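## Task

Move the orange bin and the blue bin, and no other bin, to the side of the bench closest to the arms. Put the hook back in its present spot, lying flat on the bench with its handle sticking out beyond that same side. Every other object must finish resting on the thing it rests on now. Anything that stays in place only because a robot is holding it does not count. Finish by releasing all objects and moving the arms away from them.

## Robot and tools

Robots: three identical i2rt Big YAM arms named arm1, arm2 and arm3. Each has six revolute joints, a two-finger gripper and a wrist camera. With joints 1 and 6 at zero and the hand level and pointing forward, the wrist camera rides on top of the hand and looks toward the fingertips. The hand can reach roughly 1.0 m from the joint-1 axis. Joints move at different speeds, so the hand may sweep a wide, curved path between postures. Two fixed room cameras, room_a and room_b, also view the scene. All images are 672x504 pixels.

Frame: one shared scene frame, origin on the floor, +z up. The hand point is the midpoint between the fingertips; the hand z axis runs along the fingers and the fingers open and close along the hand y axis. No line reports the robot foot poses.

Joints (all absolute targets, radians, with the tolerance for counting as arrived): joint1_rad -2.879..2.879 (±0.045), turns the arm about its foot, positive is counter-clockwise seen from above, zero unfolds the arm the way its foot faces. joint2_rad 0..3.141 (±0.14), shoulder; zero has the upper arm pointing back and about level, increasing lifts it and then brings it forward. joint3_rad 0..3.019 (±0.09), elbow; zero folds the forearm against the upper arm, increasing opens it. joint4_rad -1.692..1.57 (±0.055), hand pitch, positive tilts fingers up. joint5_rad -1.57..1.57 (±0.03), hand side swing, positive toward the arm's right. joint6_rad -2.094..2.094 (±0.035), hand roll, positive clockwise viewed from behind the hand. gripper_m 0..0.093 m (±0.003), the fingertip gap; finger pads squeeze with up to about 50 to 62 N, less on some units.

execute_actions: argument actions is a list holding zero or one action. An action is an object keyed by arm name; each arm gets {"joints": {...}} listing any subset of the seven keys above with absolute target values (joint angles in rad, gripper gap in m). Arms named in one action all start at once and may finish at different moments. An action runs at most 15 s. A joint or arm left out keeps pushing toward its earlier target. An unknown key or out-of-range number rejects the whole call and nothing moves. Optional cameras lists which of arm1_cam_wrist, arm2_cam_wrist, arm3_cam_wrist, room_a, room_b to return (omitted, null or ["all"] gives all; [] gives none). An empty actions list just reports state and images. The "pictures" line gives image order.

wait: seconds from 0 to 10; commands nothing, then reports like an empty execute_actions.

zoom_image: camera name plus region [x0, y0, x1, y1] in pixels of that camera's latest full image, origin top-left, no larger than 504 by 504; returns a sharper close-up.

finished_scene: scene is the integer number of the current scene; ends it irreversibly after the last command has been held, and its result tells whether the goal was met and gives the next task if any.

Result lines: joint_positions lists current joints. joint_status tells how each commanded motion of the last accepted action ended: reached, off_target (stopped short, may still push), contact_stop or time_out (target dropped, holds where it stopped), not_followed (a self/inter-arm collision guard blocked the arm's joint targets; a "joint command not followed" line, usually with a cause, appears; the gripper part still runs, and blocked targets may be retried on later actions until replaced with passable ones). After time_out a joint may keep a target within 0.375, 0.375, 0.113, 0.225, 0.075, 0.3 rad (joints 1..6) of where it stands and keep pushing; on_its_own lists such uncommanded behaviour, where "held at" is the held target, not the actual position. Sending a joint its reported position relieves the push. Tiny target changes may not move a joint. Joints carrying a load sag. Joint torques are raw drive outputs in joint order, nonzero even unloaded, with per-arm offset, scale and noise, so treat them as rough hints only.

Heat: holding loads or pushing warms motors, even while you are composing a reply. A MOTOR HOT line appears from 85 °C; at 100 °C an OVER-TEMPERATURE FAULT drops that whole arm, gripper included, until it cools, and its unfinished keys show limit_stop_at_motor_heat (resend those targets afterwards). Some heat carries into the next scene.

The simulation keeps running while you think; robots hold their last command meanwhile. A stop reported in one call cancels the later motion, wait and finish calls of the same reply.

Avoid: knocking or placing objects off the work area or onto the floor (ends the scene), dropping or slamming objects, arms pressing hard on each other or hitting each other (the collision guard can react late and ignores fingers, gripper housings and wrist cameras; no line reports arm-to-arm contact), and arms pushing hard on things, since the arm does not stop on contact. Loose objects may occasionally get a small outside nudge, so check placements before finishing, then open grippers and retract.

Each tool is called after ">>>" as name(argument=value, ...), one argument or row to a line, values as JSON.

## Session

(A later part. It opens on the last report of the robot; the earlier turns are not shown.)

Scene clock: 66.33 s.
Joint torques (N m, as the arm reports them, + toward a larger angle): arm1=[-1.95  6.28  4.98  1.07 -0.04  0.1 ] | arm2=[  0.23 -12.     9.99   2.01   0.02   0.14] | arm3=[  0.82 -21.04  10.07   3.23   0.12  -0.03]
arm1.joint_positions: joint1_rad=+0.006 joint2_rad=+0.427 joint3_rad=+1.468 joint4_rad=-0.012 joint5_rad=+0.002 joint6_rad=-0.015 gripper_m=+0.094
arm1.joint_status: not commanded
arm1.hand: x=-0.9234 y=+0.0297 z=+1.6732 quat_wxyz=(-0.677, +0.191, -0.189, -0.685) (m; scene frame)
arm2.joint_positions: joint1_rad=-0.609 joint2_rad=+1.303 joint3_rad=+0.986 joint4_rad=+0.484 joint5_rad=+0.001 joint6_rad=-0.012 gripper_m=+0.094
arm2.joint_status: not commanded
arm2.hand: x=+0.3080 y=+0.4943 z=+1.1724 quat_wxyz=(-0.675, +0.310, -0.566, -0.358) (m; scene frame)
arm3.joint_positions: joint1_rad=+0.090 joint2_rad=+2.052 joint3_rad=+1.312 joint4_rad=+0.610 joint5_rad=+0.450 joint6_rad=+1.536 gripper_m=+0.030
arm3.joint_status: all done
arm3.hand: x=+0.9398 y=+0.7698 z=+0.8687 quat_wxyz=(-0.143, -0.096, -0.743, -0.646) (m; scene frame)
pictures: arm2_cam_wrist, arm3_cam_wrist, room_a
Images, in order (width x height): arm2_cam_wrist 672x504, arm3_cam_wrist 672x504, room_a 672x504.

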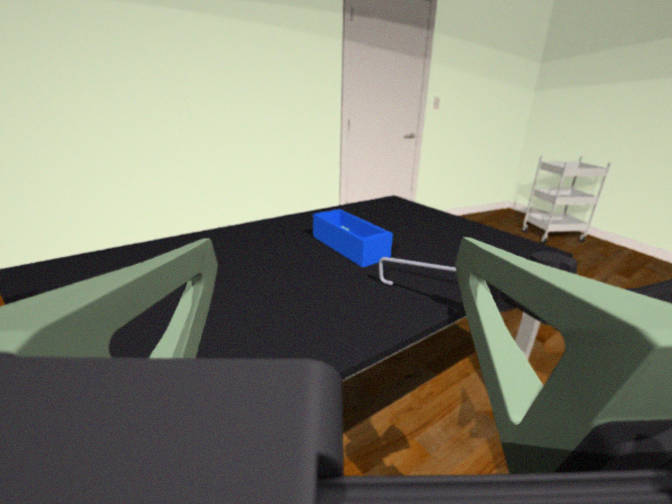

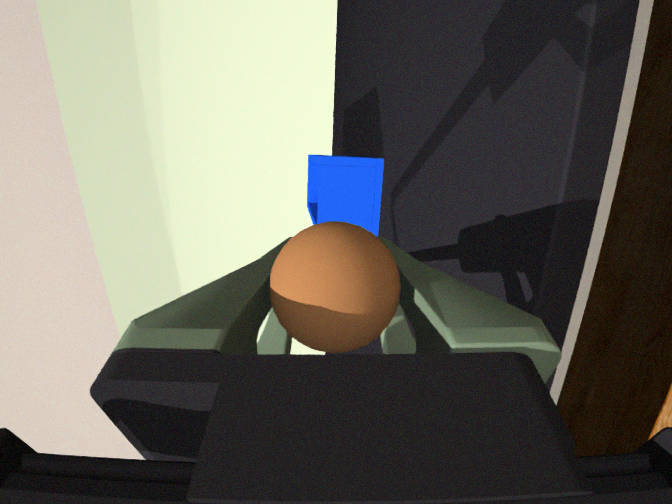

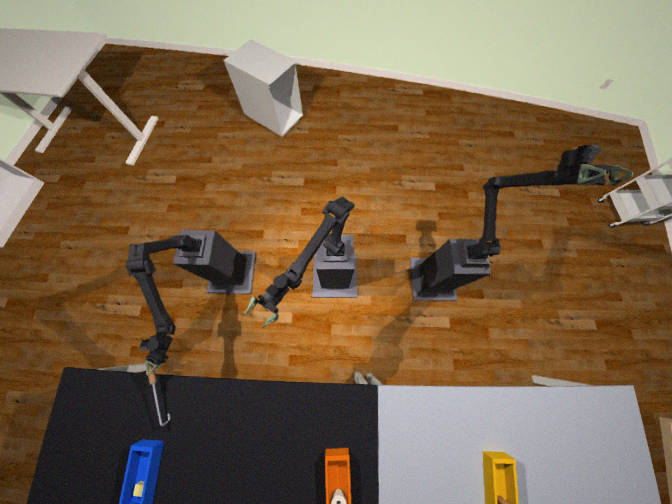

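Slipped out. Retry, biased downward with smaller steps.

>>> execute_actions(
  actions=[
    {"arm3":{"joints":{"joint1_rad":0.135,"joint2_rad":2.2,"joint3_rad":2.1,"joint4_rad":0.3,"joint5_rad":0.75}}},
  ],
  cameras=[],
)

>>> execute_actions(
  actions=[
    {"arm3":{"joints":{"joint2_rad":2.36,"joint4_rad":0.26}}},
  ],
  cameras=["arm2_cam_wrist"],
)

>>> execute_actions(
  actions=[
    {"arm3":{"joints":{"joint2_rad":2.32,"joint3_rad":1.85,"joint4_rad":0.31}}},
  ],
  cameras=[],
)

>>> execute_actions(
  actions=[
    {"arm3":{"joints":{"joint2_rad":2.22,"joint3_rad":1.65,"joint4_rad":0.4}}},
  ],
  cameras=["arm2_cam_wrist","room_a"],
)

Scene clock: 72.97 s.
Joint torques (N m, as the arm reports them, + toward a larger angle): arm1=[-1.95  6.29  4.98  1.08 -0.04  0.1 ] | arm2=[  0.34 -12.02   9.98   1.99   0.01   0.16] | arm3=[  0.65 -23.56  18.27   2.67   0.11   0.06]
arm1.joint_positions: joint1_rad=+0.006 joint2_rad=+0.427 joint3_rad=+1.468 joint4_rad=-0.012 joint5_rad=+0.002 joint6_rad=-0.015 gripper_m=+0.094
arm1.joint_status: not commanded
arm1.hand: x=-0.9234 y=+0.0297 z=+1.6732 quat_wxyz=(-0.677, +0.191, -0.189, -0.685) (m; scene frame)
arm2.joint_positions: joint1_rad=-0.609 joint2_rad=+1.303 joint3_rad=+0.986 joint4_rad=+0.484 joint5_rad=+0.001 joint6_rad=-0.012 gripper_m=+0.094
arm2.joint_status: not commanded
arm2.hand: x=+0.3080 y=+0.4943 z=+1.1724 quat_wxyz=(-0.675, +0.310, -0.566, -0.358) (m; scene frame)
arm3.joint_positions: joint1_rad=+0.138 joint2_rad=+2.222 joint3_rad=+2.033 joint4_rad=+0.271 joint5_rad=+0.749 joint6_rad=+1.528 gripper_m=+0.030
arm3.joint_status: all done
arm3.hand: x=+0.9278 y=+0.8885 z=+1.0551 quat_wxyz=(-0.208, -0.206, -0.657, -0.695) (m; scene frame)
pictures: none
No camera images: the call's "cameras" was empty. Leave "cameras" out to get every camera's image.

Scene clock: 73.93 s.
Joint torques (N m, as the arm reports them, + toward a larger angle): arm1=[-1.96  6.26  4.99  1.08 -0.04  0.11] | arm2=[  0.47 -12.26   9.91   2.05   0.03   0.13] | arm3=[  0.73 -24.39  16.88   1.06   0.06  -0.42]
arm1.joint_positions: joint1_rad=+0.006 joint2_rad=+0.427 joint3_rad=+1.468 joint4_rad=-0.012 joint5_rad=+0.002 joint6_rad=-0.015 gripper_m=+0.094
arm1.joint_status: not commanded
arm1.hand: x=-0.9234 y=+0.0297 z=+1.6732 quat_wxyz=(-0.677, +0.191, -0.189, -0.685) (m; scene frame)
arm2.joint_positions: joint1_rad=-0.609 joint2_rad=+1.303 joint3_rad=+0.986 joint4_rad=+0.484 joint5_rad=+0.001 joint6_rad=-0.012 gripper_m=+0.094
arm2.joint_status: not commanded
arm2.hand: x=+0.3080 y=+0.4943 z=+1.1724 quat_wxyz=(-0.675, +0.310, -0.566, -0.358) (m; scene frame)
arm3.joint_positions: joint1_rad=+0.138 joint2_rad=+2.372 joint3_rad=+2.044 joint4_rad=+0.271 joint5_rad=+0.751 joint6_rad=+1.578 gripper_m=+0.030
arm3.joint_status: all done
arm3.hand: x=+0.9242 y=+0.9096 z=+0.9310 quat_wxyz=(-0.213, -0.202, -0.695, -0.656) (m; scene frame)
pictures: arm2_cam_wrist
Images, in order (width x height): arm2_cam_wrist 672x504.

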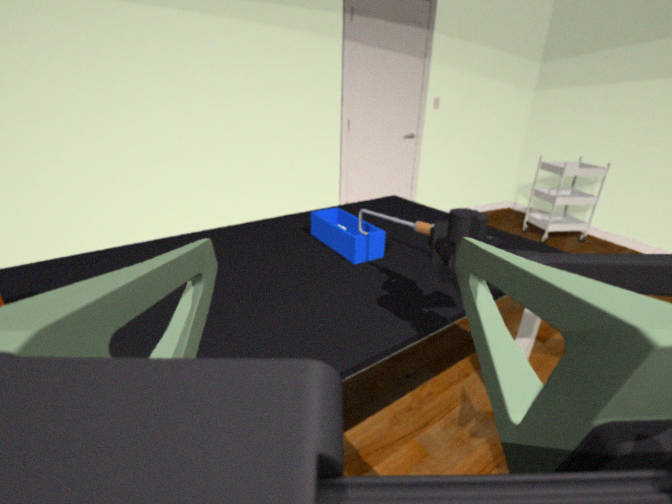

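Scene clock: 74.97 s.
Joint torques (N m, as the arm reports them, + toward a larger angle): arm1=[-1.93  6.29  4.98  1.07 -0.04  0.11] | arm2=[  0.5  -12.27   9.97   1.92   0.01   0.13] | arm3=[  0.96 -20.14   7.77   0.49   0.14  -0.76]
arm1.joint_positions: joint1_rad=+0.006 joint2_rad=+0.427 joint3_rad=+1.468 joint4_rad=-0.012 joint5_rad=+0.002 joint6_rad=-0.015 gripper_m=+0.094
arm1.joint_status: not commanded
arm1.hand: x=-0.9234 y=+0.0297 z=+1.6732 quat_wxyz=(-0.677, +0.191, -0.189, -0.685) (m; scene frame)
arm2.joint_positions: joint1_rad=-0.609 joint2_rad=+1.303 joint3_rad=+0.986 joint4_rad=+0.484 joint5_rad=+0.001 joint6_rad=-0.012 gripper_m=+0.094
arm2.joint_status: not commanded
arm2.hand: x=+0.3080 y=+0.4943 z=+1.1724 quat_wxyz=(-0.675, +0.310, -0.566, -0.358) (m; scene frame)
arm3.joint_positions: joint1_rad=+0.138 joint2_rad=+2.296 joint3_rad=+1.882 joint4_rad=+0.337 joint5_rad=+0.749 joint6_rad=+1.610 gripper_m=+0.030
arm3.joint_status: all done
arm3.hand: x=+0.9283 y=+0.8808 z=+0.9204 quat_wxyz=(-0.205, -0.209, -0.698, -0.653) (m; scene frame)
pictures: none
No camera images: the call's "cameras" was empty. Leave "cameras" out to get every camera's image.

Scene clock: 75.87 s.
Joint torques (N m, as the arm reports them, + toward a larger angle): arm1=[-1.94  6.3   4.99  1.08 -0.04  0.1 ] | arm2=[  0.03 -12.09   9.96   2.03   0.02   0.13] | arm3=[  0.56 -22.19   8.96   1.32   0.19  -0.5 ]
arm1.joint_positions: joint1_rad=+0.006 joint2_rad=+0.427 joint3_rad=+1.468 joint4_rad=-0.012 joint5_rad=+0.002 joint6_rad=-0.015 gripper_m=+0.094
arm1.joint_status: not commanded
arm1.hand: x=-0.9234 y=+0.0297 z=+1.6732 quat_wxyz=(-0.677, +0.191, -0.189, -0.685) (m; scene frame)
arm2.joint_positions: joint1_rad=-0.609 joint2_rad=+1.303 joint3_rad=+0.986 joint4_rad=+0.484 joint5_rad=+0.001 joint6_rad=-0.012 gripper_m=+0.094
arm2.joint_status: not commanded
arm2.hand: x=+0.3080 y=+0.4943 z=+1.1724 quat_wxyz=(-0.675, +0.310, -0.566, -0.358) (m; scene frame)
arm3.joint_positions: joint1_rad=+0.138 joint2_rad=+2.236 joint3_rad=+1.663 joint4_rad=+0.404 joint5_rad=+0.750 joint6_rad=+1.586 gripper_m=+0.030
arm3.joint_status: all done
arm3.hand: x=+0.9352 y=+0.8352 z=+0.8667 quat_wxyz=(-0.227, -0.187, -0.728, -0.619) (m; scene frame)
pictures: arm2_cam_wrist, room_a
Images, in order (width x height): arm2_cam_wrist 672x504, room_a 672x504.

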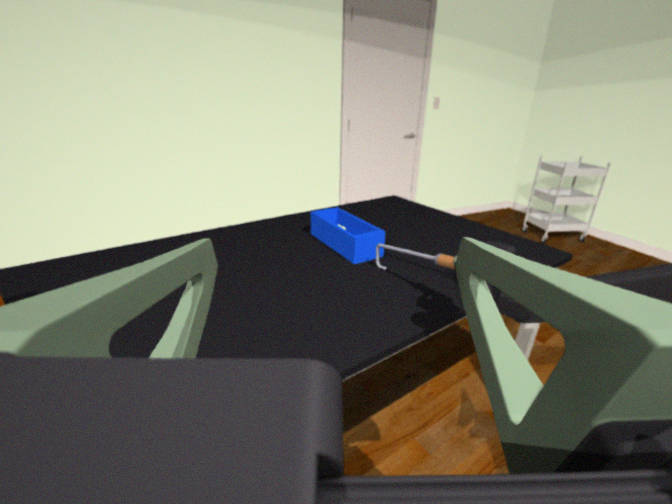

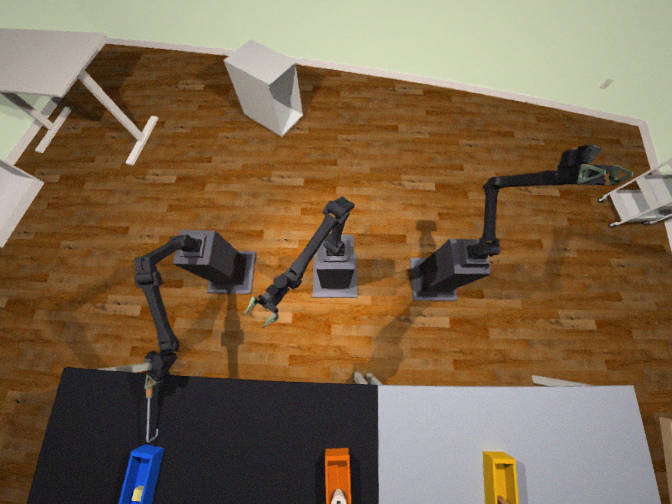

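>>> execute_actions(
  actions=[
    {"arm3":{"joints":{"joint2_rad":2.0}}},
  ],
  cameras=[],
)

>>> execute_actions(
  actions=[
    {"arm3":{"joints":{"joint2_rad":2.4,"joint3_rad":2.5,"joint4_rad":0.12}}},
  ],
  cameras=[],
)

>>> execute_actions(
  actions=[
    {"arm3":{"joints":{"joint2_rad":2.59}}},
  ],
  cameras=["arm2_cam_wrist","room_a"],
)

Scene clock: 80.17 s.
Joint torques (N m, as the arm reports them, + toward a larger angle): arm1=[-1.95  6.29  4.98  1.08 -0.04  0.11] | arm2=[  0.52 -12.19  10.01   1.9    0.     0.16] | arm3=[  0.66 -20.12  13.41   2.66   0.15   0.05]
arm1.joint_positions: joint1_rad=+0.006 joint2_rad=+0.427 joint3_rad=+1.468 joint4_rad=-0.012 joint5_rad=+0.002 joint6_rad=-0.015 gripper_m=+0.094
arm1.joint_status: not commanded
arm1.hand: x=-0.9234 y=+0.0297 z=+1.6732 quat_wxyz=(-0.677, +0.191, -0.189, -0.685) (m; scene frame)
arm2.joint_positions: joint1_rad=-0.609 joint2_rad=+1.303 joint3_rad=+0.986 joint4_rad=+0.484 joint5_rad=+0.001 joint6_rad=-0.012 gripper_m=+0.094
arm2.joint_status: not commanded
arm2.hand: x=+0.3080 y=+0.4943 z=+1.1724 quat_wxyz=(-0.675, +0.310, -0.566, -0.358) (m; scene frame)
arm3.joint_positions: joint1_rad=+0.138 joint2_rad=+2.012 joint3_rad=+1.627 joint4_rad=+0.371 joint5_rad=+0.750 joint6_rad=+1.533 gripper_m=+0.030
arm3.joint_status: all done
arm3.hand: x=+0.9402 y=+0.8082 z=+1.0186 quat_wxyz=(-0.221, -0.193, -0.687, -0.665) (m; scene frame)
pictures: none
No camera images: the call's "cameras" was empty. Leave "cameras" out to get every camera's image.

Scene clock: 81.83 s.
Joint torques (N m, as the arm reports them, + toward a larger angle): arm1=[-1.95  6.28  4.99  1.07 -0.04  0.1 ] | arm2=[  0.58 -12.22   9.94   1.99   0.01   0.15] | arm3=[  0.49 -25.54  18.66   2.89   0.06   0.08]
arm1.joint_positions: joint1_rad=+0.006 joint2_rad=+0.427 joint3_rad=+1.468 joint4_rad=-0.012 joint5_rad=+0.002 joint6_rad=-0.015 gripper_m=+0.094
arm1.joint_status: not commanded
arm1.hand: x=-0.9234 y=+0.0297 z=+1.6732 quat_wxyz=(-0.677, +0.191, -0.189, -0.685) (m; scene frame)
arm2.joint_positions: joint1_rad=-0.609 joint2_rad=+1.303 joint3_rad=+0.986 joint4_rad=+0.484 joint5_rad=+0.001 joint6_rad=-0.012 gripper_m=+0.094
arm2.joint_status: not commanded
arm2.hand: x=+0.3080 y=+0.4943 z=+1.1724 quat_wxyz=(-0.675, +0.310, -0.566, -0.358) (m; scene frame)
arm3.joint_positions: joint1_rad=+0.138 joint2_rad=+2.421 joint3_rad=+2.432 joint4_rad=+0.088 joint5_rad=+0.749 joint6_rad=+1.529 gripper_m=+0.030
arm3.joint_status: all done
arm3.hand: x=+0.9198 y=+0.9403 z=+1.0730 quat_wxyz=(-0.205, -0.209, -0.651, -0.700) (m; scene frame)
pictures: none
No camera images: the call's "cameras" was empty. Leave "cameras" out to get every camera's image.

Scene clock: 82.83 s.
Joint torques (N m, as the arm reports them, + toward a larger angle): arm1=[-1.96  6.28  4.98  1.08 -0.04  0.1 ] | arm2=[  0.35 -12.08   9.97   2.     0.01   0.14] | arm3=[  0.3  -26.22  17.28   0.98   0.06  -0.48]
arm1.joint_positions: joint1_rad=+0.006 joint2_rad=+0.427 joint3_rad=+1.468 joint4_rad=-0.012 joint5_rad=+0.002 joint6_rad=-0.015 gripper_m=+0.094
arm1.joint_status: not commanded
arm1.hand: x=-0.9234 y=+0.0297 z=+1.6732 quat_wxyz=(-0.677, +0.191, -0.189, -0.685) (m; scene frame)
arm2.joint_positions: joint1_rad=-0.609 joint2_rad=+1.303 joint3_rad=+0.986 joint4_rad=+0.484 joint5_rad=+0.001 joint6_rad=-0.012 gripper_m=+0.094
arm2.joint_status: not commanded
arm2.hand: x=+0.3080 y=+0.4943 z=+1.1724 quat_wxyz=(-0.675, +0.310, -0.566, -0.358) (m; scene frame)
arm3.joint_positions: joint1_rad=+0.138 joint2_rad=+2.603 joint3_rad=+2.445 joint4_rad=+0.133 joint5_rad=+0.751 joint6_rad=+1.586 gripper_m=+0.030
arm3.joint_status: all done
arm3.hand: x=+0.9154 y=+0.9655 z=+0.9216 quat_wxyz=(-0.206, -0.210, -0.684, -0.667) (m; scene frame)
pictures: arm2_cam_wrist, room_a
Images, in order (width x height): arm2_cam_wrist 672x504, room_a 672x504.

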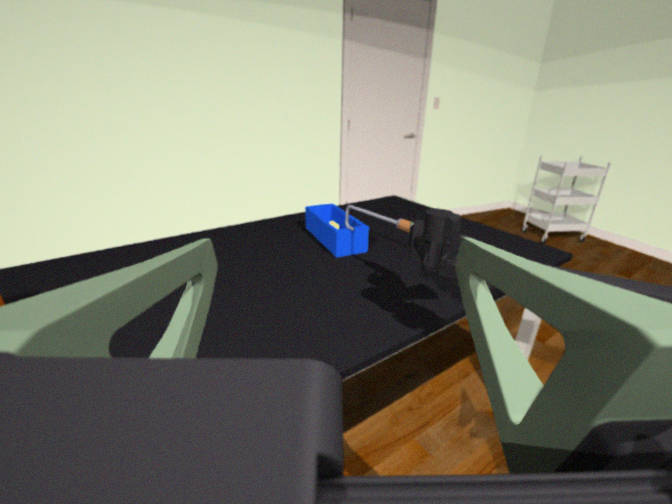

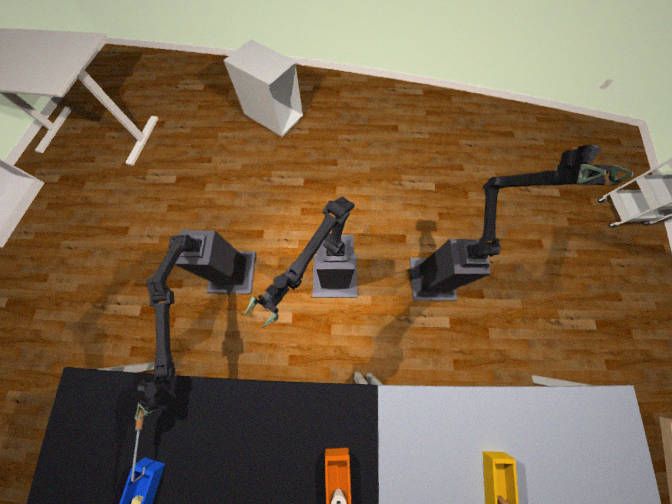

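>>> execute_actions(
  actions=[
    {"arm3":{"joints":{"joint3_rad":2.9,"joint4_rad":0.05}}},
  ],
  cameras=[],
)

>>> execute_actions(
  actions=[
    {"arm3":{"joints":{"joint1_rad":0.01,"joint5_rad":0.42,"joint2_rad":2.72,"joint4_rad":-0.05}}},
  ],
  cameras=["arm2_cam_wrist","room_a","arm3_cam_wrist"],
)

Scene clock: 88.93 s.
Joint torques (N m, as the arm reports them, + toward a larger angle): arm1=[-1.92  6.26  4.98  1.07 -0.04  0.11] | arm2=[  0.34 -11.92   9.96   1.93  -0.01   0.14] | arm3=[  0.96 -26.75  18.1    2.48   0.     0.05]
arm1.joint_positions: joint1_rad=+0.006 joint2_rad=+0.427 joint3_rad=+1.468 joint4_rad=-0.012 joint5_rad=+0.002 joint6_rad=-0.015 gripper_m=+0.094
arm1.joint_status: not commanded
arm1.hand: x=-0.9234 y=+0.0297 z=+1.6732 quat_wxyz=(-0.677, +0.191, -0.189, -0.685) (m; scene frame)
arm2.joint_positions: joint1_rad=-0.609 joint2_rad=+1.303 joint3_rad=+0.986 joint4_rad=+0.484 joint5_rad=+0.001 joint6_rad=-0.012 gripper_m=+0.094
arm2.joint_status: not commanded
arm2.hand: x=+0.3080 y=+0.4943 z=+1.1724 quat_wxyz=(-0.675, +0.310, -0.566, -0.358) (m; scene frame)
arm3.joint_positions: joint1_rad=+0.138 joint2_rad=+2.612 joint3_rad=+2.835 joint4_rad=+0.022 joint5_rad=+0.750 joint6_rad=+1.532 gripper_m=+0.030
arm3.joint_status: all done
arm3.hand: x=+0.9175 y=+0.9574 z=+1.1164 quat_wxyz=(-0.182, -0.233, -0.600, -0.743) (m; scene frame)
pictures: none
No camera images: the call's "cameras" was empty. Leave "cameras" out to get every camera's image.

Scene clock: 90.43 s.
Joint torques (N m, as the arm reports them, + toward a larger angle): arm1=[-1.94  6.29  4.98  1.07 -0.04  0.1 ] | arm2=[  0.29 -12.     9.95   2.07   0.     0.15] | arm3=[  0.72 -30.05  18.16   2.87   0.07   0.04]
arm1.joint_positions: joint1_rad=+0.006 joint2_rad=+0.427 joint3_rad=+1.468 joint4_rad=-0.012 joint5_rad=+0.002 joint6_rad=-0.015 gripper_m=+0.094
arm1.joint_status: not commanded
arm1.hand: x=-0.9234 y=+0.0297 z=+1.6732 quat_wxyz=(-0.677, +0.191, -0.189, -0.685) (m; scene frame)
arm2.joint_positions: joint1_rad=-0.609 joint2_rad=+1.303 joint3_rad=+0.986 joint4_rad=+0.484 joint5_rad=+0.001 joint6_rad=-0.012 gripper_m=+0.094
arm2.joint_status: not commanded
arm2.hand: x=+0.3080 y=+0.4943 z=+1.1724 quat_wxyz=(-0.675, +0.310, -0.566, -0.358) (m; scene frame)
arm3.joint_positions: joint1_rad=+0.011 joint2_rad=+2.776 joint3_rad=+2.839 joint4_rad=-0.083 joint5_rad=+0.421 joint6_rad=+1.533 gripper_m=+0.030
arm3.joint_status: all done
arm3.hand: x=+0.9895 y=+1.0138 z=+0.9415 quat_wxyz=(-0.151, -0.124, -0.705, -0.682) (m; scene frame)
pictures: arm2_cam_wrist, arm3_cam_wrist, room_a
Images, in order (width x height): arm2_cam_wrist 672x504, arm3_cam_wrist 672x504, room_a 672x504.

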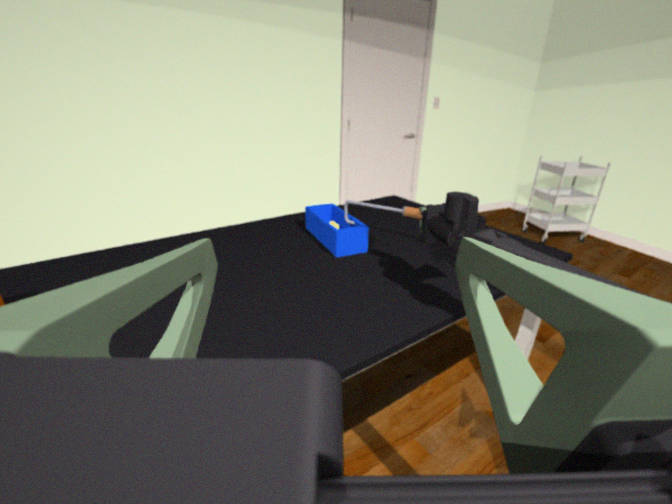

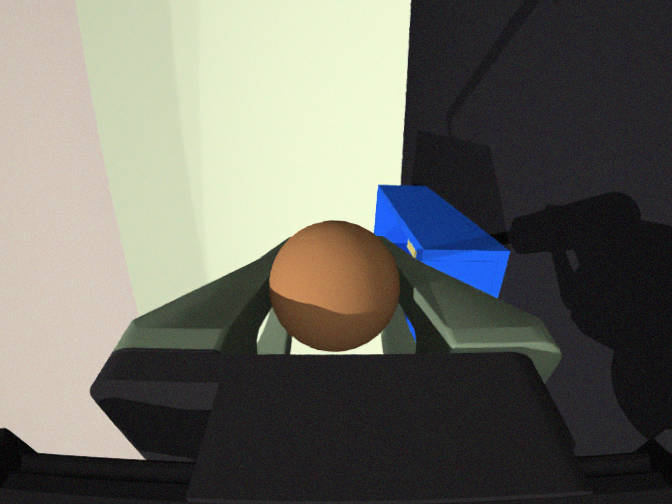

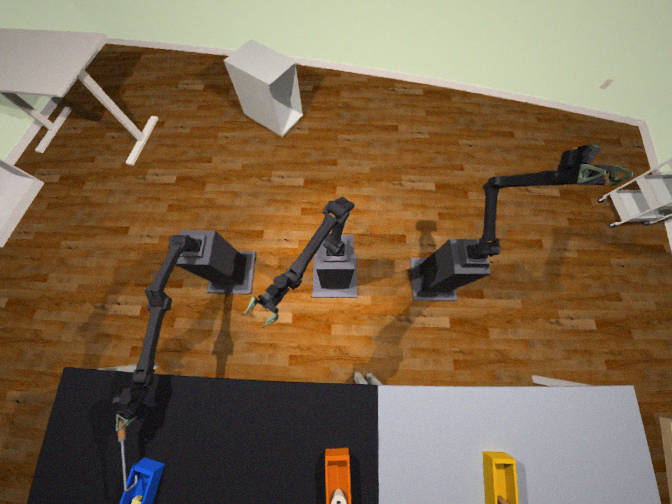

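>>> execute_actions(
  actions=[
    {"arm3":{"joints":{"joint1_rad":0.045}}},
  ],
  cameras=[],
)

>>> execute_actions(
  actions=[
    {"arm3":{"joints":{"joint3_rad":2.75}}},
  ],
  cameras=["arm2_cam_wrist","room_a"],
)

>>> zoom_image(
  camera="arm2_cam_wrist",
  region=[280,180,460,280],
)

Scene clock: 93.90 s.
Joint torques (N m, as the arm reports them, + toward a larger angle): arm1=[-1.94  6.29  4.99  1.08 -0.04  0.11] | arm2=[  0.06 -12.01  10.     1.99  -0.01   0.14] | arm3=[  1.26 -30.39  18.17   2.96   0.09   0.02]
arm1.joint_positions: joint1_rad=+0.006 joint2_rad=+0.427 joint3_rad=+1.468 joint4_rad=-0.012 joint5_rad=+0.002 joint6_rad=-0.015 gripper_m=+0.094
arm1.joint_status: not commanded
arm1.hand: x=-0.9234 y=+0.0297 z=+1.6732 quat_wxyz=(-0.677, +0.191, -0.189, -0.685) (m; scene frame)
arm2.joint_positions: joint1_rad=-0.609 joint2_rad=+1.303 joint3_rad=+0.986 joint4_rad=+0.484 joint5_rad=+0.001 joint6_rad=-0.012 gripper_m=+0.094
arm2.joint_status: not commanded
arm2.hand: x=+0.3080 y=+0.4943 z=+1.1724 quat_wxyz=(-0.675, +0.310, -0.566, -0.358) (m; scene frame)
arm3.joint_positions: joint1_rad=+0.045 joint2_rad=+2.776 joint3_rad=+2.839 joint4_rad=-0.083 joint5_rad=+0.421 joint6_rad=+1.533 gripper_m=+0.030
arm3.joint_status: all done
arm3.hand: x=+0.9555 y=+1.0146 z=+0.9416 quat_wxyz=(-0.140, -0.113, -0.707, -0.684) (m; scene frame)
pictures: none
No camera images: the call's "cameras" was empty. Leave "cameras" out to get every camera's image.

Scene clock: 94.97 s.
Joint torques (N m, as the arm reports them, + toward a larger angle): arm1=[-1.94  6.28  4.99  1.07 -0.04  0.11] | arm2=[  0.23 -12.2   10.04   2.02   0.01   0.15] | arm3=[  1.34 -29.34  14.06   2.74   0.08   0.01]
arm1.joint_positions: joint1_rad=+0.006 joint2_rad=+0.427 joint3_rad=+1.468 joint4_rad=-0.012 joint5_rad=+0.002 joint6_rad=-0.015 gripper_m=+0.094
arm1.joint_status: not commanded
arm1.hand: x=-0.9234 y=+0.0297 z=+1.6732 quat_wxyz=(-0.677, +0.191, -0.189, -0.685) (m; scene frame)
arm2.joint_positions: joint1_rad=-0.609 joint2_rad=+1.303 joint3_rad=+0.986 joint4_rad=+0.484 joint5_rad=+0.001 joint6_rad=-0.012 gripper_m=+0.094
arm2.joint_status: not commanded
arm2.hand: x=+0.3080 y=+0.4943 z=+1.1724 quat_wxyz=(-0.675, +0.310, -0.566, -0.358) (m; scene frame)
arm3.joint_positions: joint1_rad=+0.045 joint2_rad=+2.760 joint3_rad=+2.730 joint4_rad=-0.079 joint5_rad=+0.421 joint6_rad=+1.532 gripper_m=+0.030
arm3.joint_status: all done
arm3.hand: x=+0.9554 y=+1.0123 z=+0.8913 quat_wxyz=(-0.147, -0.104, -0.737, -0.652) (m; scene frame)
pictures: arm2_cam_wrist, room_a
Images, in order (width x height): arm2_cam_wrist 672x504, room_a 672x504.

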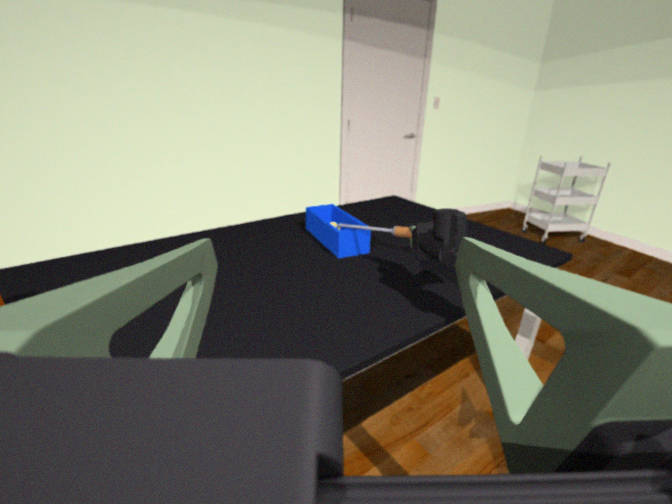

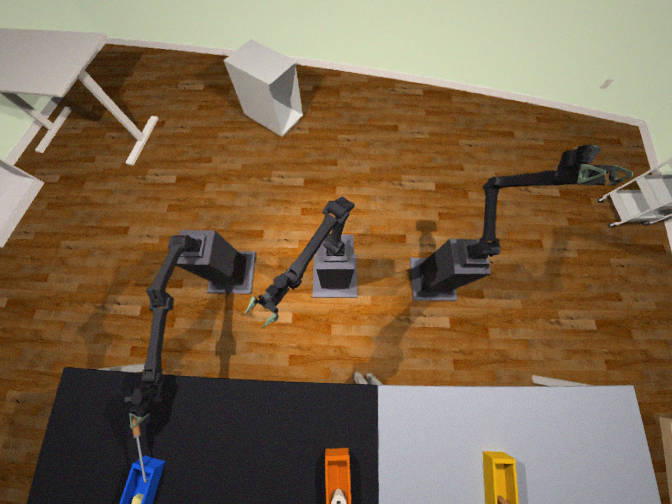

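Region (280, 180, 460, 280) of arm2_cam_wrist's 672x504 image, scaled by 2.800, with more detail than that image has.

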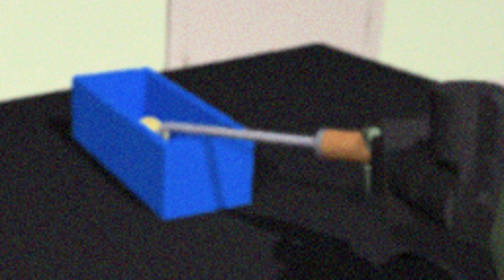

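>>> execute_actions(
  actions=[
    {"arm3":{"joints":{"joint2_rad":2.66,"joint3_rad":2.54,"joint4_rad":0.0}}},
  ],
  cameras=[],
)

>>> execute_actions(
  actions=[
    {"arm3":{"joints":{"joint2_rad":2.56,"joint3_rad":2.34,"joint4_rad":0.1}}},
  ],
  cameras=[],
)

>>> execute_actions(
  actions=[
    {"arm3":{"joints":{"joint2_rad":2.46,"joint3_rad":2.14,"joint4_rad":0.2}}},
  ],
  cameras=[],
)

>>> execute_actions(
  actions=[
    {"arm3":{"joints":{"joint2_rad":2.36,"joint3_rad":1.94,"joint4_rad":0.3}}},
  ],
  cameras=[],
)

>>> execute_actions(
  actions=[
    {"arm3":{"joints":{"joint2_rad":2.26,"joint3_rad":1.74,"joint4_rad":0.4}}},
  ],
  cameras=["arm2_cam_wrist","room_a"],
)

Scene clock: 100.83 s.
Joint torques (N m, as the arm reports them, + toward a larger angle): arm1=[-1.97  6.27  4.99  1.07 -0.04  0.11] | arm2=[  0.19 -12.11   9.97   1.95   0.     0.13] | arm3=[  0.34 -26.73  10.34   2.07   0.13  -0.21]
arm1.joint_positions: joint1_rad=+0.006 joint2_rad=+0.427 joint3_rad=+1.468 joint4_rad=-0.012 joint5_rad=+0.002 joint6_rad=-0.015 gripper_m=+0.094
arm1.joint_status: not commanded
arm1.hand: x=-0.9234 y=+0.0297 z=+1.6732 quat_wxyz=(-0.677, +0.191, -0.189, -0.685) (m; scene frame)
arm2.joint_positions: joint1_rad=-0.609 joint2_rad=+1.303 joint3_rad=+0.986 joint4_rad=+0.484 joint5_rad=+0.001 joint6_rad=-0.012 gripper_m=+0.094
arm2.joint_status: not commanded
arm2.hand: x=+0.3080 y=+0.4943 z=+1.1724 quat_wxyz=(-0.675, +0.310, -0.566, -0.358) (m; scene frame)
arm3.joint_positions: joint1_rad=+0.045 joint2_rad=+2.680 joint3_rad=+2.555 joint4_rad=-0.008 joint5_rad=+0.421 joint6_rad=+1.554 gripper_m=+0.030
arm3.joint_status: all done
arm3.hand: x=+0.9560 y=+1.0014 z=+0.8798 quat_wxyz=(-0.142, -0.110, -0.743, -0.645) (m; scene frame)
pictures: none
No camera images: the call's "cameras" was empty. Leave "cameras" out to get every camera's image.

Scene clock: 101.77 s.
Joint torques (N m, as the arm reports them, + toward a larger angle): arm1=[-1.96  6.27  4.99  1.07 -0.04  0.11] | arm2=[  0.41 -11.99   9.93   1.93   0.03   0.13] | arm3=[  1.81 -26.65  10.19   1.93   0.1   -0.21]
arm1.joint_positions: joint1_rad=+0.006 joint2_rad=+0.427 joint3_rad=+1.468 joint4_rad=-0.012 joint5_rad=+0.002 joint6_rad=-0.015 gripper_m=+0.094
arm1.joint_status: not commanded
arm1.hand: x=-0.9234 y=+0.0297 z=+1.6732 quat_wxyz=(-0.677, +0.191, -0.189, -0.685) (m; scene frame)
arm2.joint_positions: joint1_rad=-0.609 joint2_rad=+1.303 joint3_rad=+0.986 joint4_rad=+0.484 joint5_rad=+0.001 joint6_rad=-0.012 gripper_m=+0.094
arm2.joint_status: not commanded
arm2.hand: x=+0.3080 y=+0.4943 z=+1.1724 quat_wxyz=(-0.675, +0.310, -0.566, -0.358) (m; scene frame)
arm3.joint_positions: joint1_rad=+0.045 joint2_rad=+2.580 joint3_rad=+2.356 joint4_rad=+0.092 joint5_rad=+0.421 joint6_rad=+1.556 gripper_m=+0.030
arm3.joint_status: all done
arm3.hand: x=+0.9572 y=+0.9823 z=+0.8792 quat_wxyz=(-0.141, -0.111, -0.742, -0.645) (m; scene frame)
pictures: none
No camera images: the call's "cameras" was empty. Leave "cameras" out to get every camera's image.

Scene clock: 102.67 s.
Joint torques (N m, as the arm reports them, + toward a larger angle): arm1=[-1.93  6.26  4.99  1.08 -0.04  0.1 ] | arm2=[  0.21 -11.89   9.92   1.99   0.01   0.17] | arm3=[  0.58 -25.27   9.84   1.89   0.1   -0.24]
arm1.joint_positions: joint1_rad=+0.006 joint2_rad=+0.427 joint3_rad=+1.468 joint4_rad=-0.012 joint5_rad=+0.002 joint6_rad=-0.015 gripper_m=+0.094
arm1.joint_status: not commanded
arm1.hand: x=-0.9234 y=+0.0297 z=+1.6732 quat_wxyz=(-0.677, +0.191, -0.189, -0.685) (m; scene frame)
arm2.joint_positions: joint1_rad=-0.609 joint2_rad=+1.303 joint3_rad=+0.986 joint4_rad=+0.484 joint5_rad=+0.001 joint6_rad=-0.012 gripper_m=+0.094
arm2.joint_status: not commanded
arm2.hand: x=+0.3080 y=+0.4943 z=+1.1724 quat_wxyz=(-0.675, +0.310, -0.566, -0.358) (m; scene frame)
arm3.joint_positions: joint1_rad=+0.045 joint2_rad=+2.479 joint3_rad=+2.156 joint4_rad=+0.192 joint5_rad=+0.421 joint6_rad=+1.556 gripper_m=+0.030
arm3.joint_status: all done
arm3.hand: x=+0.9588 y=+0.9558 z=+0.8783 quat_wxyz=(-0.141, -0.111, -0.742, -0.646) (m; scene frame)
pictures: none
No camera images: the call's "cameras" was empty. Leave "cameras" out to get every camera's image.

Scene clock: 103.57 s.
Joint torques (N m, as the arm reports them, + toward a larger angle): arm1=[-1.95  6.28  4.99  1.08 -0.04  0.1 ] | arm2=[  0.28 -12.02   9.93   1.99   0.01   0.14] | arm3=[  0.92 -24.62   9.51   2.02   0.12  -0.26]
arm1.joint_positions: joint1_rad=+0.006 joint2_rad=+0.427 joint3_rad=+1.468 joint4_rad=-0.012 joint5_rad=+0.002 joint6_rad=-0.015 gripper_m=+0.094
arm1.joint_status: not commanded
arm1.hand: x=-0.9234 y=+0.0297 z=+1.6732 quat_wxyz=(-0.677, +0.191, -0.189, -0.685) (m; scene frame)
arm2.joint_positions: joint1_rad=-0.609 joint2_rad=+1.303 joint3_rad=+0.986 joint4_rad=+0.484 joint5_rad=+0.001 joint6_rad=-0.012 gripper_m=+0.094
arm2.joint_status: not commanded
arm2.hand: x=+0.3080 y=+0.4943 z=+1.1724 quat_wxyz=(-0.675, +0.310, -0.566, -0.358) (m; scene frame)
arm3.joint_positions: joint1_rad=+0.045 joint2_rad=+2.378 joint3_rad=+1.956 joint4_rad=+0.292 joint5_rad=+0.421 joint6_rad=+1.557 gripper_m=+0.030
arm3.joint_status: all done
arm3.hand: x=+0.9608 y=+0.9224 z=+0.8772 quat_wxyz=(-0.140, -0.111, -0.742, -0.646) (m; scene frame)
pictures: none
No camera images: the call's "cameras" was empty. Leave "cameras" out to get every camera's image.

Scene clock: 104.47 s.
Joint torques (N m, as the arm reports them, + toward a larger angle): arm1=[-1.97  6.29  4.99  1.07 -0.04  0.11] | arm2=[  0.29 -11.85   9.91   2.04   0.01   0.13] | arm3=[  0.78 -22.85   9.     2.14   0.14  -0.23]
arm1.joint_positions: joint1_rad=+0.006 joint2_rad=+0.427 joint3_rad=+1.468 joint4_rad=-0.012 joint5_rad=+0.002 joint6_rad=-0.015 gripper_m=+0.094
arm1.joint_status: not commanded
arm1.hand: x=-0.9234 y=+0.0297 z=+1.6732 quat_wxyz=(-0.677, +0.191, -0.189, -0.685) (m; scene frame)
arm2.joint_positions: joint1_rad=-0.609 joint2_rad=+1.303 joint3_rad=+0.986 joint4_rad=+0.484 joint5_rad=+0.001 joint6_rad=-0.012 gripper_m=+0.094
arm2.joint_status: not commanded
arm2.hand: x=+0.3080 y=+0.4943 z=+1.1724 quat_wxyz=(-0.675, +0.310, -0.566, -0.358) (m; scene frame)
arm3.joint_positions: joint1_rad=+0.045 joint2_rad=+2.276 joint3_rad=+1.756 joint4_rad=+0.392 joint5_rad=+0.421 joint6_rad=+1.557 gripper_m=+0.030
arm3.joint_status: all done
arm3.hand: x=+0.9632 y=+0.8822 z=+0.8764 quat_wxyz=(-0.140, -0.111, -0.741, -0.647) (m; scene frame)
pictures: arm2_cam_wrist, room_a
Images, in order (width x height): arm2_cam_wrist 672x504, room_a 672x504.

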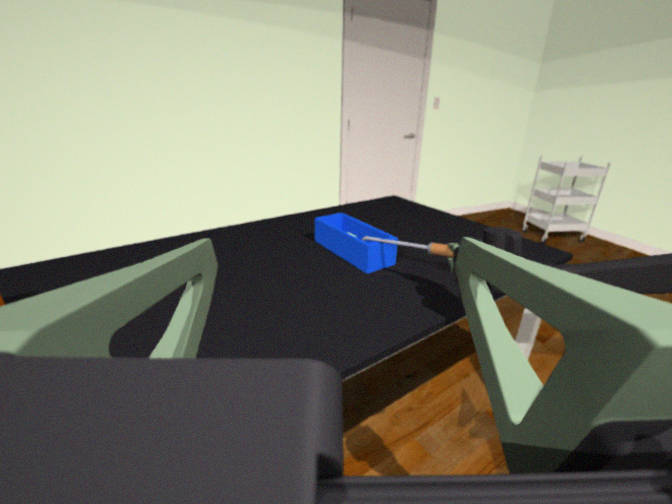

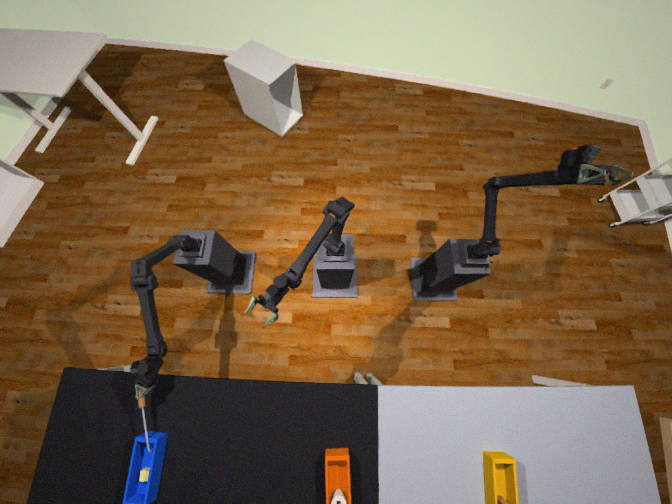

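Working. Needs hand y ≈0.6.

>>> execute_actions(
  actions=[
    {"arm3":{"joints":{"joint2_rad":2.13,"joint3_rad":1.5,"joint4_rad":0.51}}},
  ],
  cameras=[],
)

>>> execute_actions(
  actions=[
    {"arm3":{"joints":{"joint2_rad":2.0,"joint3_rad":1.26,"joint4_rad":0.62}}},
  ],
  cameras=[],
)

>>> execute_actions(
  actions=[
    {"arm3":{"joints":{"joint2_rad":1.86,"joint3_rad":1.02,"joint4_rad":0.72}}},
  ],
  cameras=[],
)

>>> execute_actions(
  actions=[
    {"arm3":{"joints":{"joint2_rad":1.72,"joint3_rad":0.79,"joint4_rad":0.81}},"arm2":{"joints":{"joint1_rad":-0.9}}},
  ],
  cameras=["arm2_cam_wrist","room_a"],
)

Scene clock: 110.40 s.
Joint torques (N m, as the arm reports them, + toward a larger angle): arm1=[-1.95  6.27  4.99  1.08 -0.04  0.1 ] | arm2=[  0.33 -12.03   9.94   2.     0.01   0.15] | arm3=[  0.98 -21.07   8.69   2.04   0.12  -0.2 ]
arm1.joint_positions: joint1_rad=+0.006 joint2_rad=+0.427 joint3_rad=+1.468 joint4_rad=-0.012 joint5_rad=+0.002 joint6_rad=-0.015 gripper_m=+0.094
arm1.joint_status: not commanded
arm1.hand: x=-0.9234 y=+0.0297 z=+1.6732 quat_wxyz=(-0.677, +0.191, -0.189, -0.685) (m; scene frame)
arm2.joint_positions: joint1_rad=-0.609 joint2_rad=+1.303 joint3_rad=+0.986 joint4_rad=+0.484 joint5_rad=+0.001 joint6_rad=-0.012 gripper_m=+0.094
arm2.joint_status: not commanded
arm2.hand: x=+0.3080 y=+0.4943 z=+1.1724 quat_wxyz=(-0.675, +0.310, -0.566, -0.358) (m; scene frame)
arm3.joint_positions: joint1_rad=+0.045 joint2_rad=+2.145 joint3_rad=+1.515 joint4_rad=+0.499 joint5_rad=+0.420 joint6_rad=+1.557 gripper_m=+0.030
arm3.joint_status: all done
arm3.hand: x=+0.9667 y=+0.8249 z=+0.8771 quat_wxyz=(-0.140, -0.111, -0.742, -0.646) (m; scene frame)
pictures: none
No camera images: the call's "cameras" was empty. Leave "cameras" out to get every camera's image.

Scene clock: 111.30 s.
Joint torques (N m, as the arm reports them, + toward a larger angle): arm1=[-1.92  6.25  4.99  1.08 -0.04  0.11] | arm2=[  0.23 -12.21   9.91   2.     0.02   0.14] | arm3=[  1.09 -18.6    7.84   1.94   0.16  -0.22]
arm1.joint_positions: joint1_rad=+0.006 joint2_rad=+0.427 joint3_rad=+1.468 joint4_rad=-0.012 joint5_rad=+0.002 joint6_rad=-0.015 gripper_m=+0.094
arm1.joint_status: not commanded
arm1.hand: x=-0.9234 y=+0.0297 z=+1.6732 quat_wxyz=(-0.677, +0.191, -0.189, -0.685) (m; scene frame)
arm2.joint_positions: joint1_rad=-0.609 joint2_rad=+1.303 joint3_rad=+0.986 joint4_rad=+0.484 joint5_rad=+0.001 joint6_rad=-0.012 gripper_m=+0.094
arm2.joint_status: not commanded
arm2.hand: x=+0.3080 y=+0.4943 z=+1.1724 quat_wxyz=(-0.675, +0.310, -0.566, -0.358) (m; scene frame)
arm3.joint_positions: joint1_rad=+0.045 joint2_rad=+2.014 joint3_rad=+1.274 joint4_rad=+0.609 joint5_rad=+0.420 joint6_rad=+1.557 gripper_m=+0.030
arm3.joint_status: all done
arm3.hand: x=+0.9707 y=+0.7595 z=+0.8769 quat_wxyz=(-0.140, -0.111, -0.742, -0.646) (m; scene frame)
pictures: none
No camera images: the call's "cameras" was empty. Leave "cameras" out to get every camera's image.

Scene clock: 112.20 s.
Joint torques (N m, as the arm reports them, + toward a larger angle): arm1=[-1.97  6.29  4.99  1.08 -0.04  0.11] | arm2=[  0.28 -11.83   9.89   1.98  -0.01   0.12] | arm3=[  0.68 -15.65   7.46   2.31   0.18  -0.21]
arm1.joint_positions: joint1_rad=+0.006 joint2_rad=+0.427 joint3_rad=+1.468 joint4_rad=-0.012 joint5_rad=+0.002 joint6_rad=-0.015 gripper_m=+0.094
arm1.joint_status: not commanded
arm1.hand: x=-0.9234 y=+0.0297 z=+1.6732 quat_wxyz=(-0.677, +0.191, -0.189, -0.685) (m; scene frame)
arm2.joint_positions: joint1_rad=-0.609 joint2_rad=+1.303 joint3_rad=+0.986 joint4_rad=+0.484 joint5_rad=+0.001 joint6_rad=-0.012 gripper_m=+0.094
arm2.joint_status: not commanded
arm2.hand: x=+0.3080 y=+0.4943 z=+1.1724 quat_wxyz=(-0.675, +0.310, -0.566, -0.358) (m; scene frame)
arm3.joint_positions: joint1_rad=+0.045 joint2_rad=+1.872 joint3_rad=+1.032 joint4_rad=+0.706 joint5_rad=+0.420 joint6_rad=+1.557 gripper_m=+0.030
arm3.joint_status: all done
arm3.hand: x=+0.9751 y=+0.6858 z=+0.8775 quat_wxyz=(-0.140, -0.110, -0.744, -0.644) (m; scene frame)
pictures: none
No camera images: the call's "cameras" was empty. Leave "cameras" out to get every camera's image.

Scene clock: 113.33 s.
Joint torques (N m, as the arm reports them, + toward a larger angle): arm1=[-1.92  6.26  4.99  1.08 -0.04  0.11] | arm2=[  0.48 -11.99   9.95   1.99   0.05   0.15] | arm3=[  0.72 -13.15   6.93   2.27   0.18  -0.2 ]
arm1.joint_positions: joint1_rad=+0.006 joint2_rad=+0.427 joint3_rad=+1.468 joint4_rad=-0.012 joint5_rad=+0.002 joint6_rad=-0.015 gripper_m=+0.094
arm1.joint_status: not commanded
arm1.hand: x=-0.9234 y=+0.0297 z=+1.6732 quat_wxyz=(-0.677, +0.191, -0.189, -0.685) (m; scene frame)
arm2.joint_positions: joint1_rad=-0.909 joint2_rad=+1.303 joint3_rad=+0.986 joint4_rad=+0.484 joint5_rad=+0.000 joint6_rad=-0.012 gripper_m=+0.094
arm2.joint_status: all done
arm2.hand: x=+0.4396 y=+0.3761 z=+1.1727 quat_wxyz=(-0.721, +0.222, -0.605, -0.254) (m; scene frame)
arm3.joint_positions: joint1_rad=+0.045 joint2_rad=+1.730 joint3_rad=+0.800 joint4_rad=+0.794 joint5_rad=+0.419 joint6_rad=+1.557 gripper_m=+0.030
arm3.joint_status: all done
arm3.hand: x=+0.9798 y=+0.6092 z=+0.8777 quat_wxyz=(-0.140, -0.110, -0.744, -0.644) (m; scene frame)
pictures: arm2_cam_wrist, room_a
Images, in order (width x height): arm2_cam_wrist 672x504, room_a 672x504.

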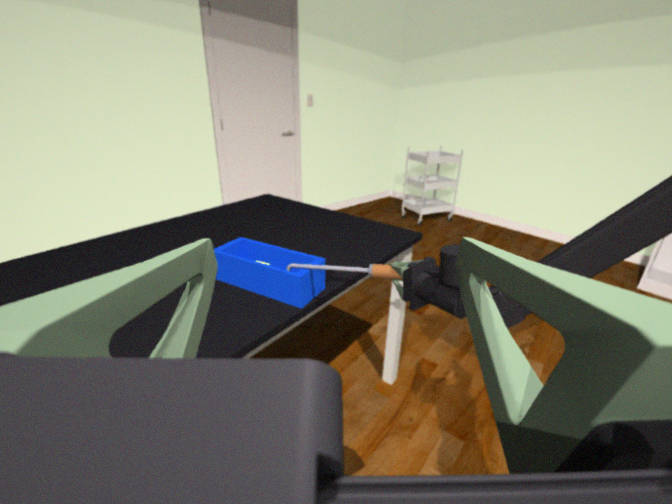

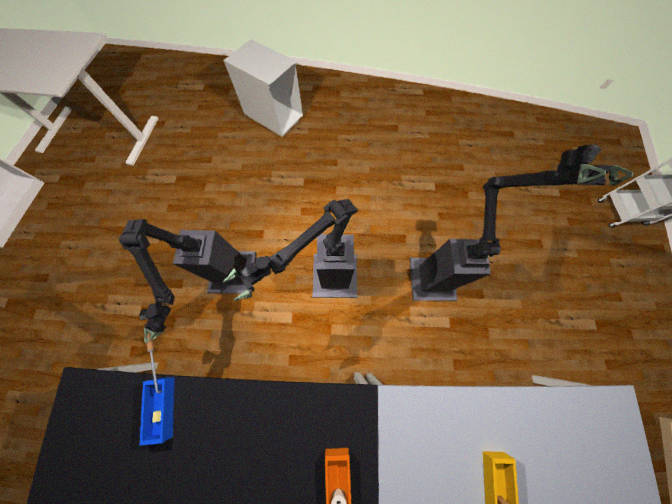

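>>> execute_actions(
  actions=[
    {"arm3":{"joints":{"joint2_rad":1.69,"joint3_rad":0.74,"joint4_rad":0.83}},"arm2":{"joints":{"joint1_rad":0.1,"joint5_rad":0.8}}},
  ],
  cameras=[],
)

>>> execute_actions(
  actions=[
    {"arm3":{"joints":{"joint3_rad":1.3}}},
  ],
  cameras=[],
)

>>> execute_actions(
  actions=[
    {"arm3":{"joints":{"joint1_rad":0.65,"joint5_rad":0.67,"joint3_rad":2.1,"joint2_rad":2.1,"joint4_rad":0.5,"joint6_rad":0}}},
  ],
  cameras=[],
)

>>> execute_actions(
  actions=[
    {"arm3":{"joints":{"joint2_rad":2.4,"joint4_rad":0.58}}},
  ],
  cameras=["arm2_cam_wrist","room_a","arm3_cam_wrist"],
)

Scene clock: 120.87 s.
Joint torques (N m, as the arm reports them, + toward a larger angle): arm1=[-1.94  6.3   4.98  1.08 -0.04  0.11] | arm2=[ -0.86 -12.04   9.82   1.88   0.12   0.13] | arm3=[  1.38 -13.22   6.67   2.15   0.18  -0.22]
arm1.joint_positions: joint1_rad=+0.006 joint2_rad=+0.427 joint3_rad=+1.468 joint4_rad=-0.012 joint5_rad=+0.002 joint6_rad=-0.015 gripper_m=+0.094
arm1.joint_status: not commanded
arm1.hand: x=-0.9234 y=+0.0297 z=+1.6732 quat_wxyz=(-0.677, +0.191, -0.189, -0.685) (m; scene frame)
arm2.joint_positions: joint1_rad=+0.101 joint2_rad=+1.303 joint3_rad=+0.986 joint4_rad=+0.484 joint5_rad=+0.796 joint6_rad=-0.012 gripper_m=+0.094
arm2.joint_status: all done
arm2.hand: x=+0.0346 y=+0.5523 z=+1.1634 quat_wxyz=(-0.655, +0.256, -0.613, -0.360) (m; scene frame)
arm3.joint_positions: joint1_rad=+0.045 joint2_rad=+1.703 joint3_rad=+0.751 joint4_rad=+0.818 joint5_rad=+0.419 joint6_rad=+1.557 gripper_m=+0.030
arm3.joint_status: all done
arm3.hand: x=+0.9808 y=+0.5929 z=+0.8767 quat_wxyz=(-0.140, -0.110, -0.743, -0.645) (m; scene frame)
pictures: none
No camera images: the call's "cameras" was empty. Leave "cameras" out to get every camera's image.

Scene clock: 122.30 s.
Joint torques (N m, as the arm reports them, + toward a larger angle): arm1=[-1.94  6.29  4.99  1.07 -0.04  0.11] | arm2=[ -0.68 -11.86   9.77   1.86   0.12   0.13] | arm3=[  0.87 -17.    16.74   2.95  -0.03   0.04]
arm1.joint_positions: joint1_rad=+0.006 joint2_rad=+0.427 joint3_rad=+1.468 joint4_rad=-0.012 joint5_rad=+0.002 joint6_rad=-0.015 gripper_m=+0.094
arm1.joint_status: not commanded
arm1.hand: x=-0.9234 y=+0.0297 z=+1.6732 quat_wxyz=(-0.677, +0.191, -0.189, -0.685) (m; scene frame)
arm2.joint_positions: joint1_rad=+0.101 joint2_rad=+1.303 joint3_rad=+0.986 joint4_rad=+0.484 joint5_rad=+0.796 joint6_rad=-0.012 gripper_m=+0.094
arm2.joint_status: not commanded
arm2.hand: x=+0.0346 y=+0.5523 z=+1.1634 quat_wxyz=(-0.655, +0.256, -0.613, -0.360) (m; scene frame)
arm3.joint_positions: joint1_rad=+0.045 joint2_rad=+1.709 joint3_rad=+1.239 joint4_rad=+0.799 joint5_rad=+0.420 joint6_rad=+1.529 gripper_m=+0.030
arm3.joint_status: all done
arm3.hand: x=+0.9752 y=+0.7050 z=+1.1192 quat_wxyz=(-0.113, -0.141, -0.580, -0.795) (m; scene frame)
pictures: none
No camera images: the call's "cameras" was empty. Leave "cameras" out to get every camera's image.

Scene clock: 124.60 s.
Joint torques (N m, as the arm reports them, + toward a larger angle): arm1=[-1.95  6.28  4.99  1.07 -0.04  0.11] | arm2=[ -0.88 -11.77   9.81   1.85   0.11   0.13] | arm3=[  1.29 -22.17  18.39   2.55  -0.32  -0.18]
arm1.joint_positions: joint1_rad=+0.006 joint2_rad=+0.427 joint3_rad=+1.468 joint4_rad=-0.012 joint5_rad=+0.002 joint6_rad=-0.015 gripper_m=+0.094
arm1.joint_status: not commanded
arm1.hand: x=-0.9234 y=+0.0297 z=+1.6732 quat_wxyz=(-0.677, +0.191, -0.189, -0.685) (m; scene frame)
arm2.joint_positions: joint1_rad=+0.101 joint2_rad=+1.303 joint3_rad=+0.986 joint4_rad=+0.484 joint5_rad=+0.796 joint6_rad=-0.012 gripper_m=+0.094
arm2.joint_status: not commanded
arm2.hand: x=+0.0346 y=+0.5523 z=+1.1634 quat_wxyz=(-0.655, +0.256, -0.613, -0.360) (m; scene frame)
arm3.joint_positions: joint1_rad=+0.650 joint2_rad=+2.120 joint3_rad=+2.033 joint4_rad=+0.468 joint5_rad=+0.677 joint6_rad=+0.009 gripper_m=+0.030
arm3.joint_status: all done
arm3.hand: x=+0.5065 y=+0.7374 z=+1.1852 quat_wxyz=(-0.504, +0.353, -0.483, -0.623) (m; scene frame)
pictures: none
No camera images: the call's "cameras" was empty. Leave "cameras" out to get every camera's image.

Scene clock: 126.40 s.
Joint torques (N m, as the arm reports them, + toward a larger angle): arm1=[-1.94  6.27  4.99  1.07 -0.04  0.11] | arm2=[ -0.41 -11.85   9.81   1.89   0.12   0.15] | arm3=[  1.6  -27.14  15.54   2.4    0.07  -0.07]
arm1.joint_positions: joint1_rad=+0.006 joint2_rad=+0.427 joint3_rad=+1.468 joint4_rad=-0.012 joint5_rad=+0.002 joint6_rad=-0.015 gripper_m=+0.094
arm1.joint_status: not commanded
arm1.hand: x=-0.9234 y=+0.0297 z=+1.6732 quat_wxyz=(-0.677, +0.191, -0.189, -0.685) (m; scene frame)
arm2.joint_positions: joint1_rad=+0.101 joint2_rad=+1.303 joint3_rad=+0.986 joint4_rad=+0.484 joint5_rad=+0.796 joint6_rad=-0.012 gripper_m=+0.094
arm2.joint_status: not commanded
arm2.hand: x=+0.0346 y=+0.5523 z=+1.1634 quat_wxyz=(-0.655, +0.256, -0.613, -0.360) (m; scene frame)
arm3.joint_positions: joint1_rad=+0.651 joint2_rad=+2.442 joint3_rad=+2.056 joint4_rad=+0.556 joint5_rad=+0.670 joint6_rad=+0.002 gripper_m=+0.030
arm3.joint_status: all done
arm3.hand: x=+0.4647 y=+0.7852 z=+0.9366 quat_wxyz=(-0.503, +0.438, -0.495, -0.557) (m; scene frame)
pictures: arm2_cam_wrist, arm3_cam_wrist, room_a
Images, in order (width x height): arm2_cam_wrist 672x504, arm3_cam_wrist 672x504, room_a 672x504.

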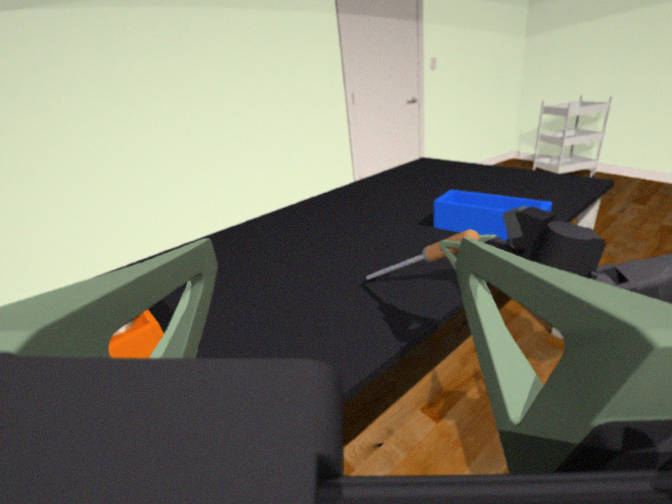

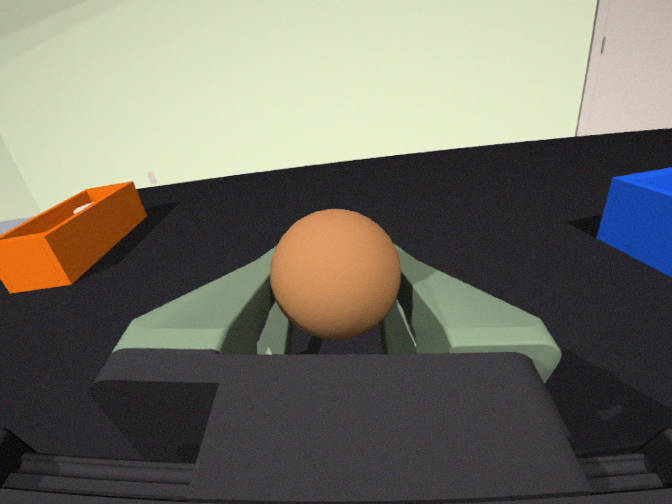

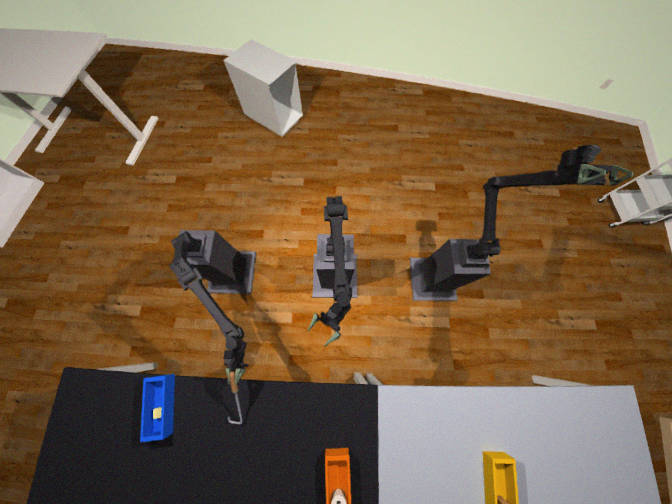

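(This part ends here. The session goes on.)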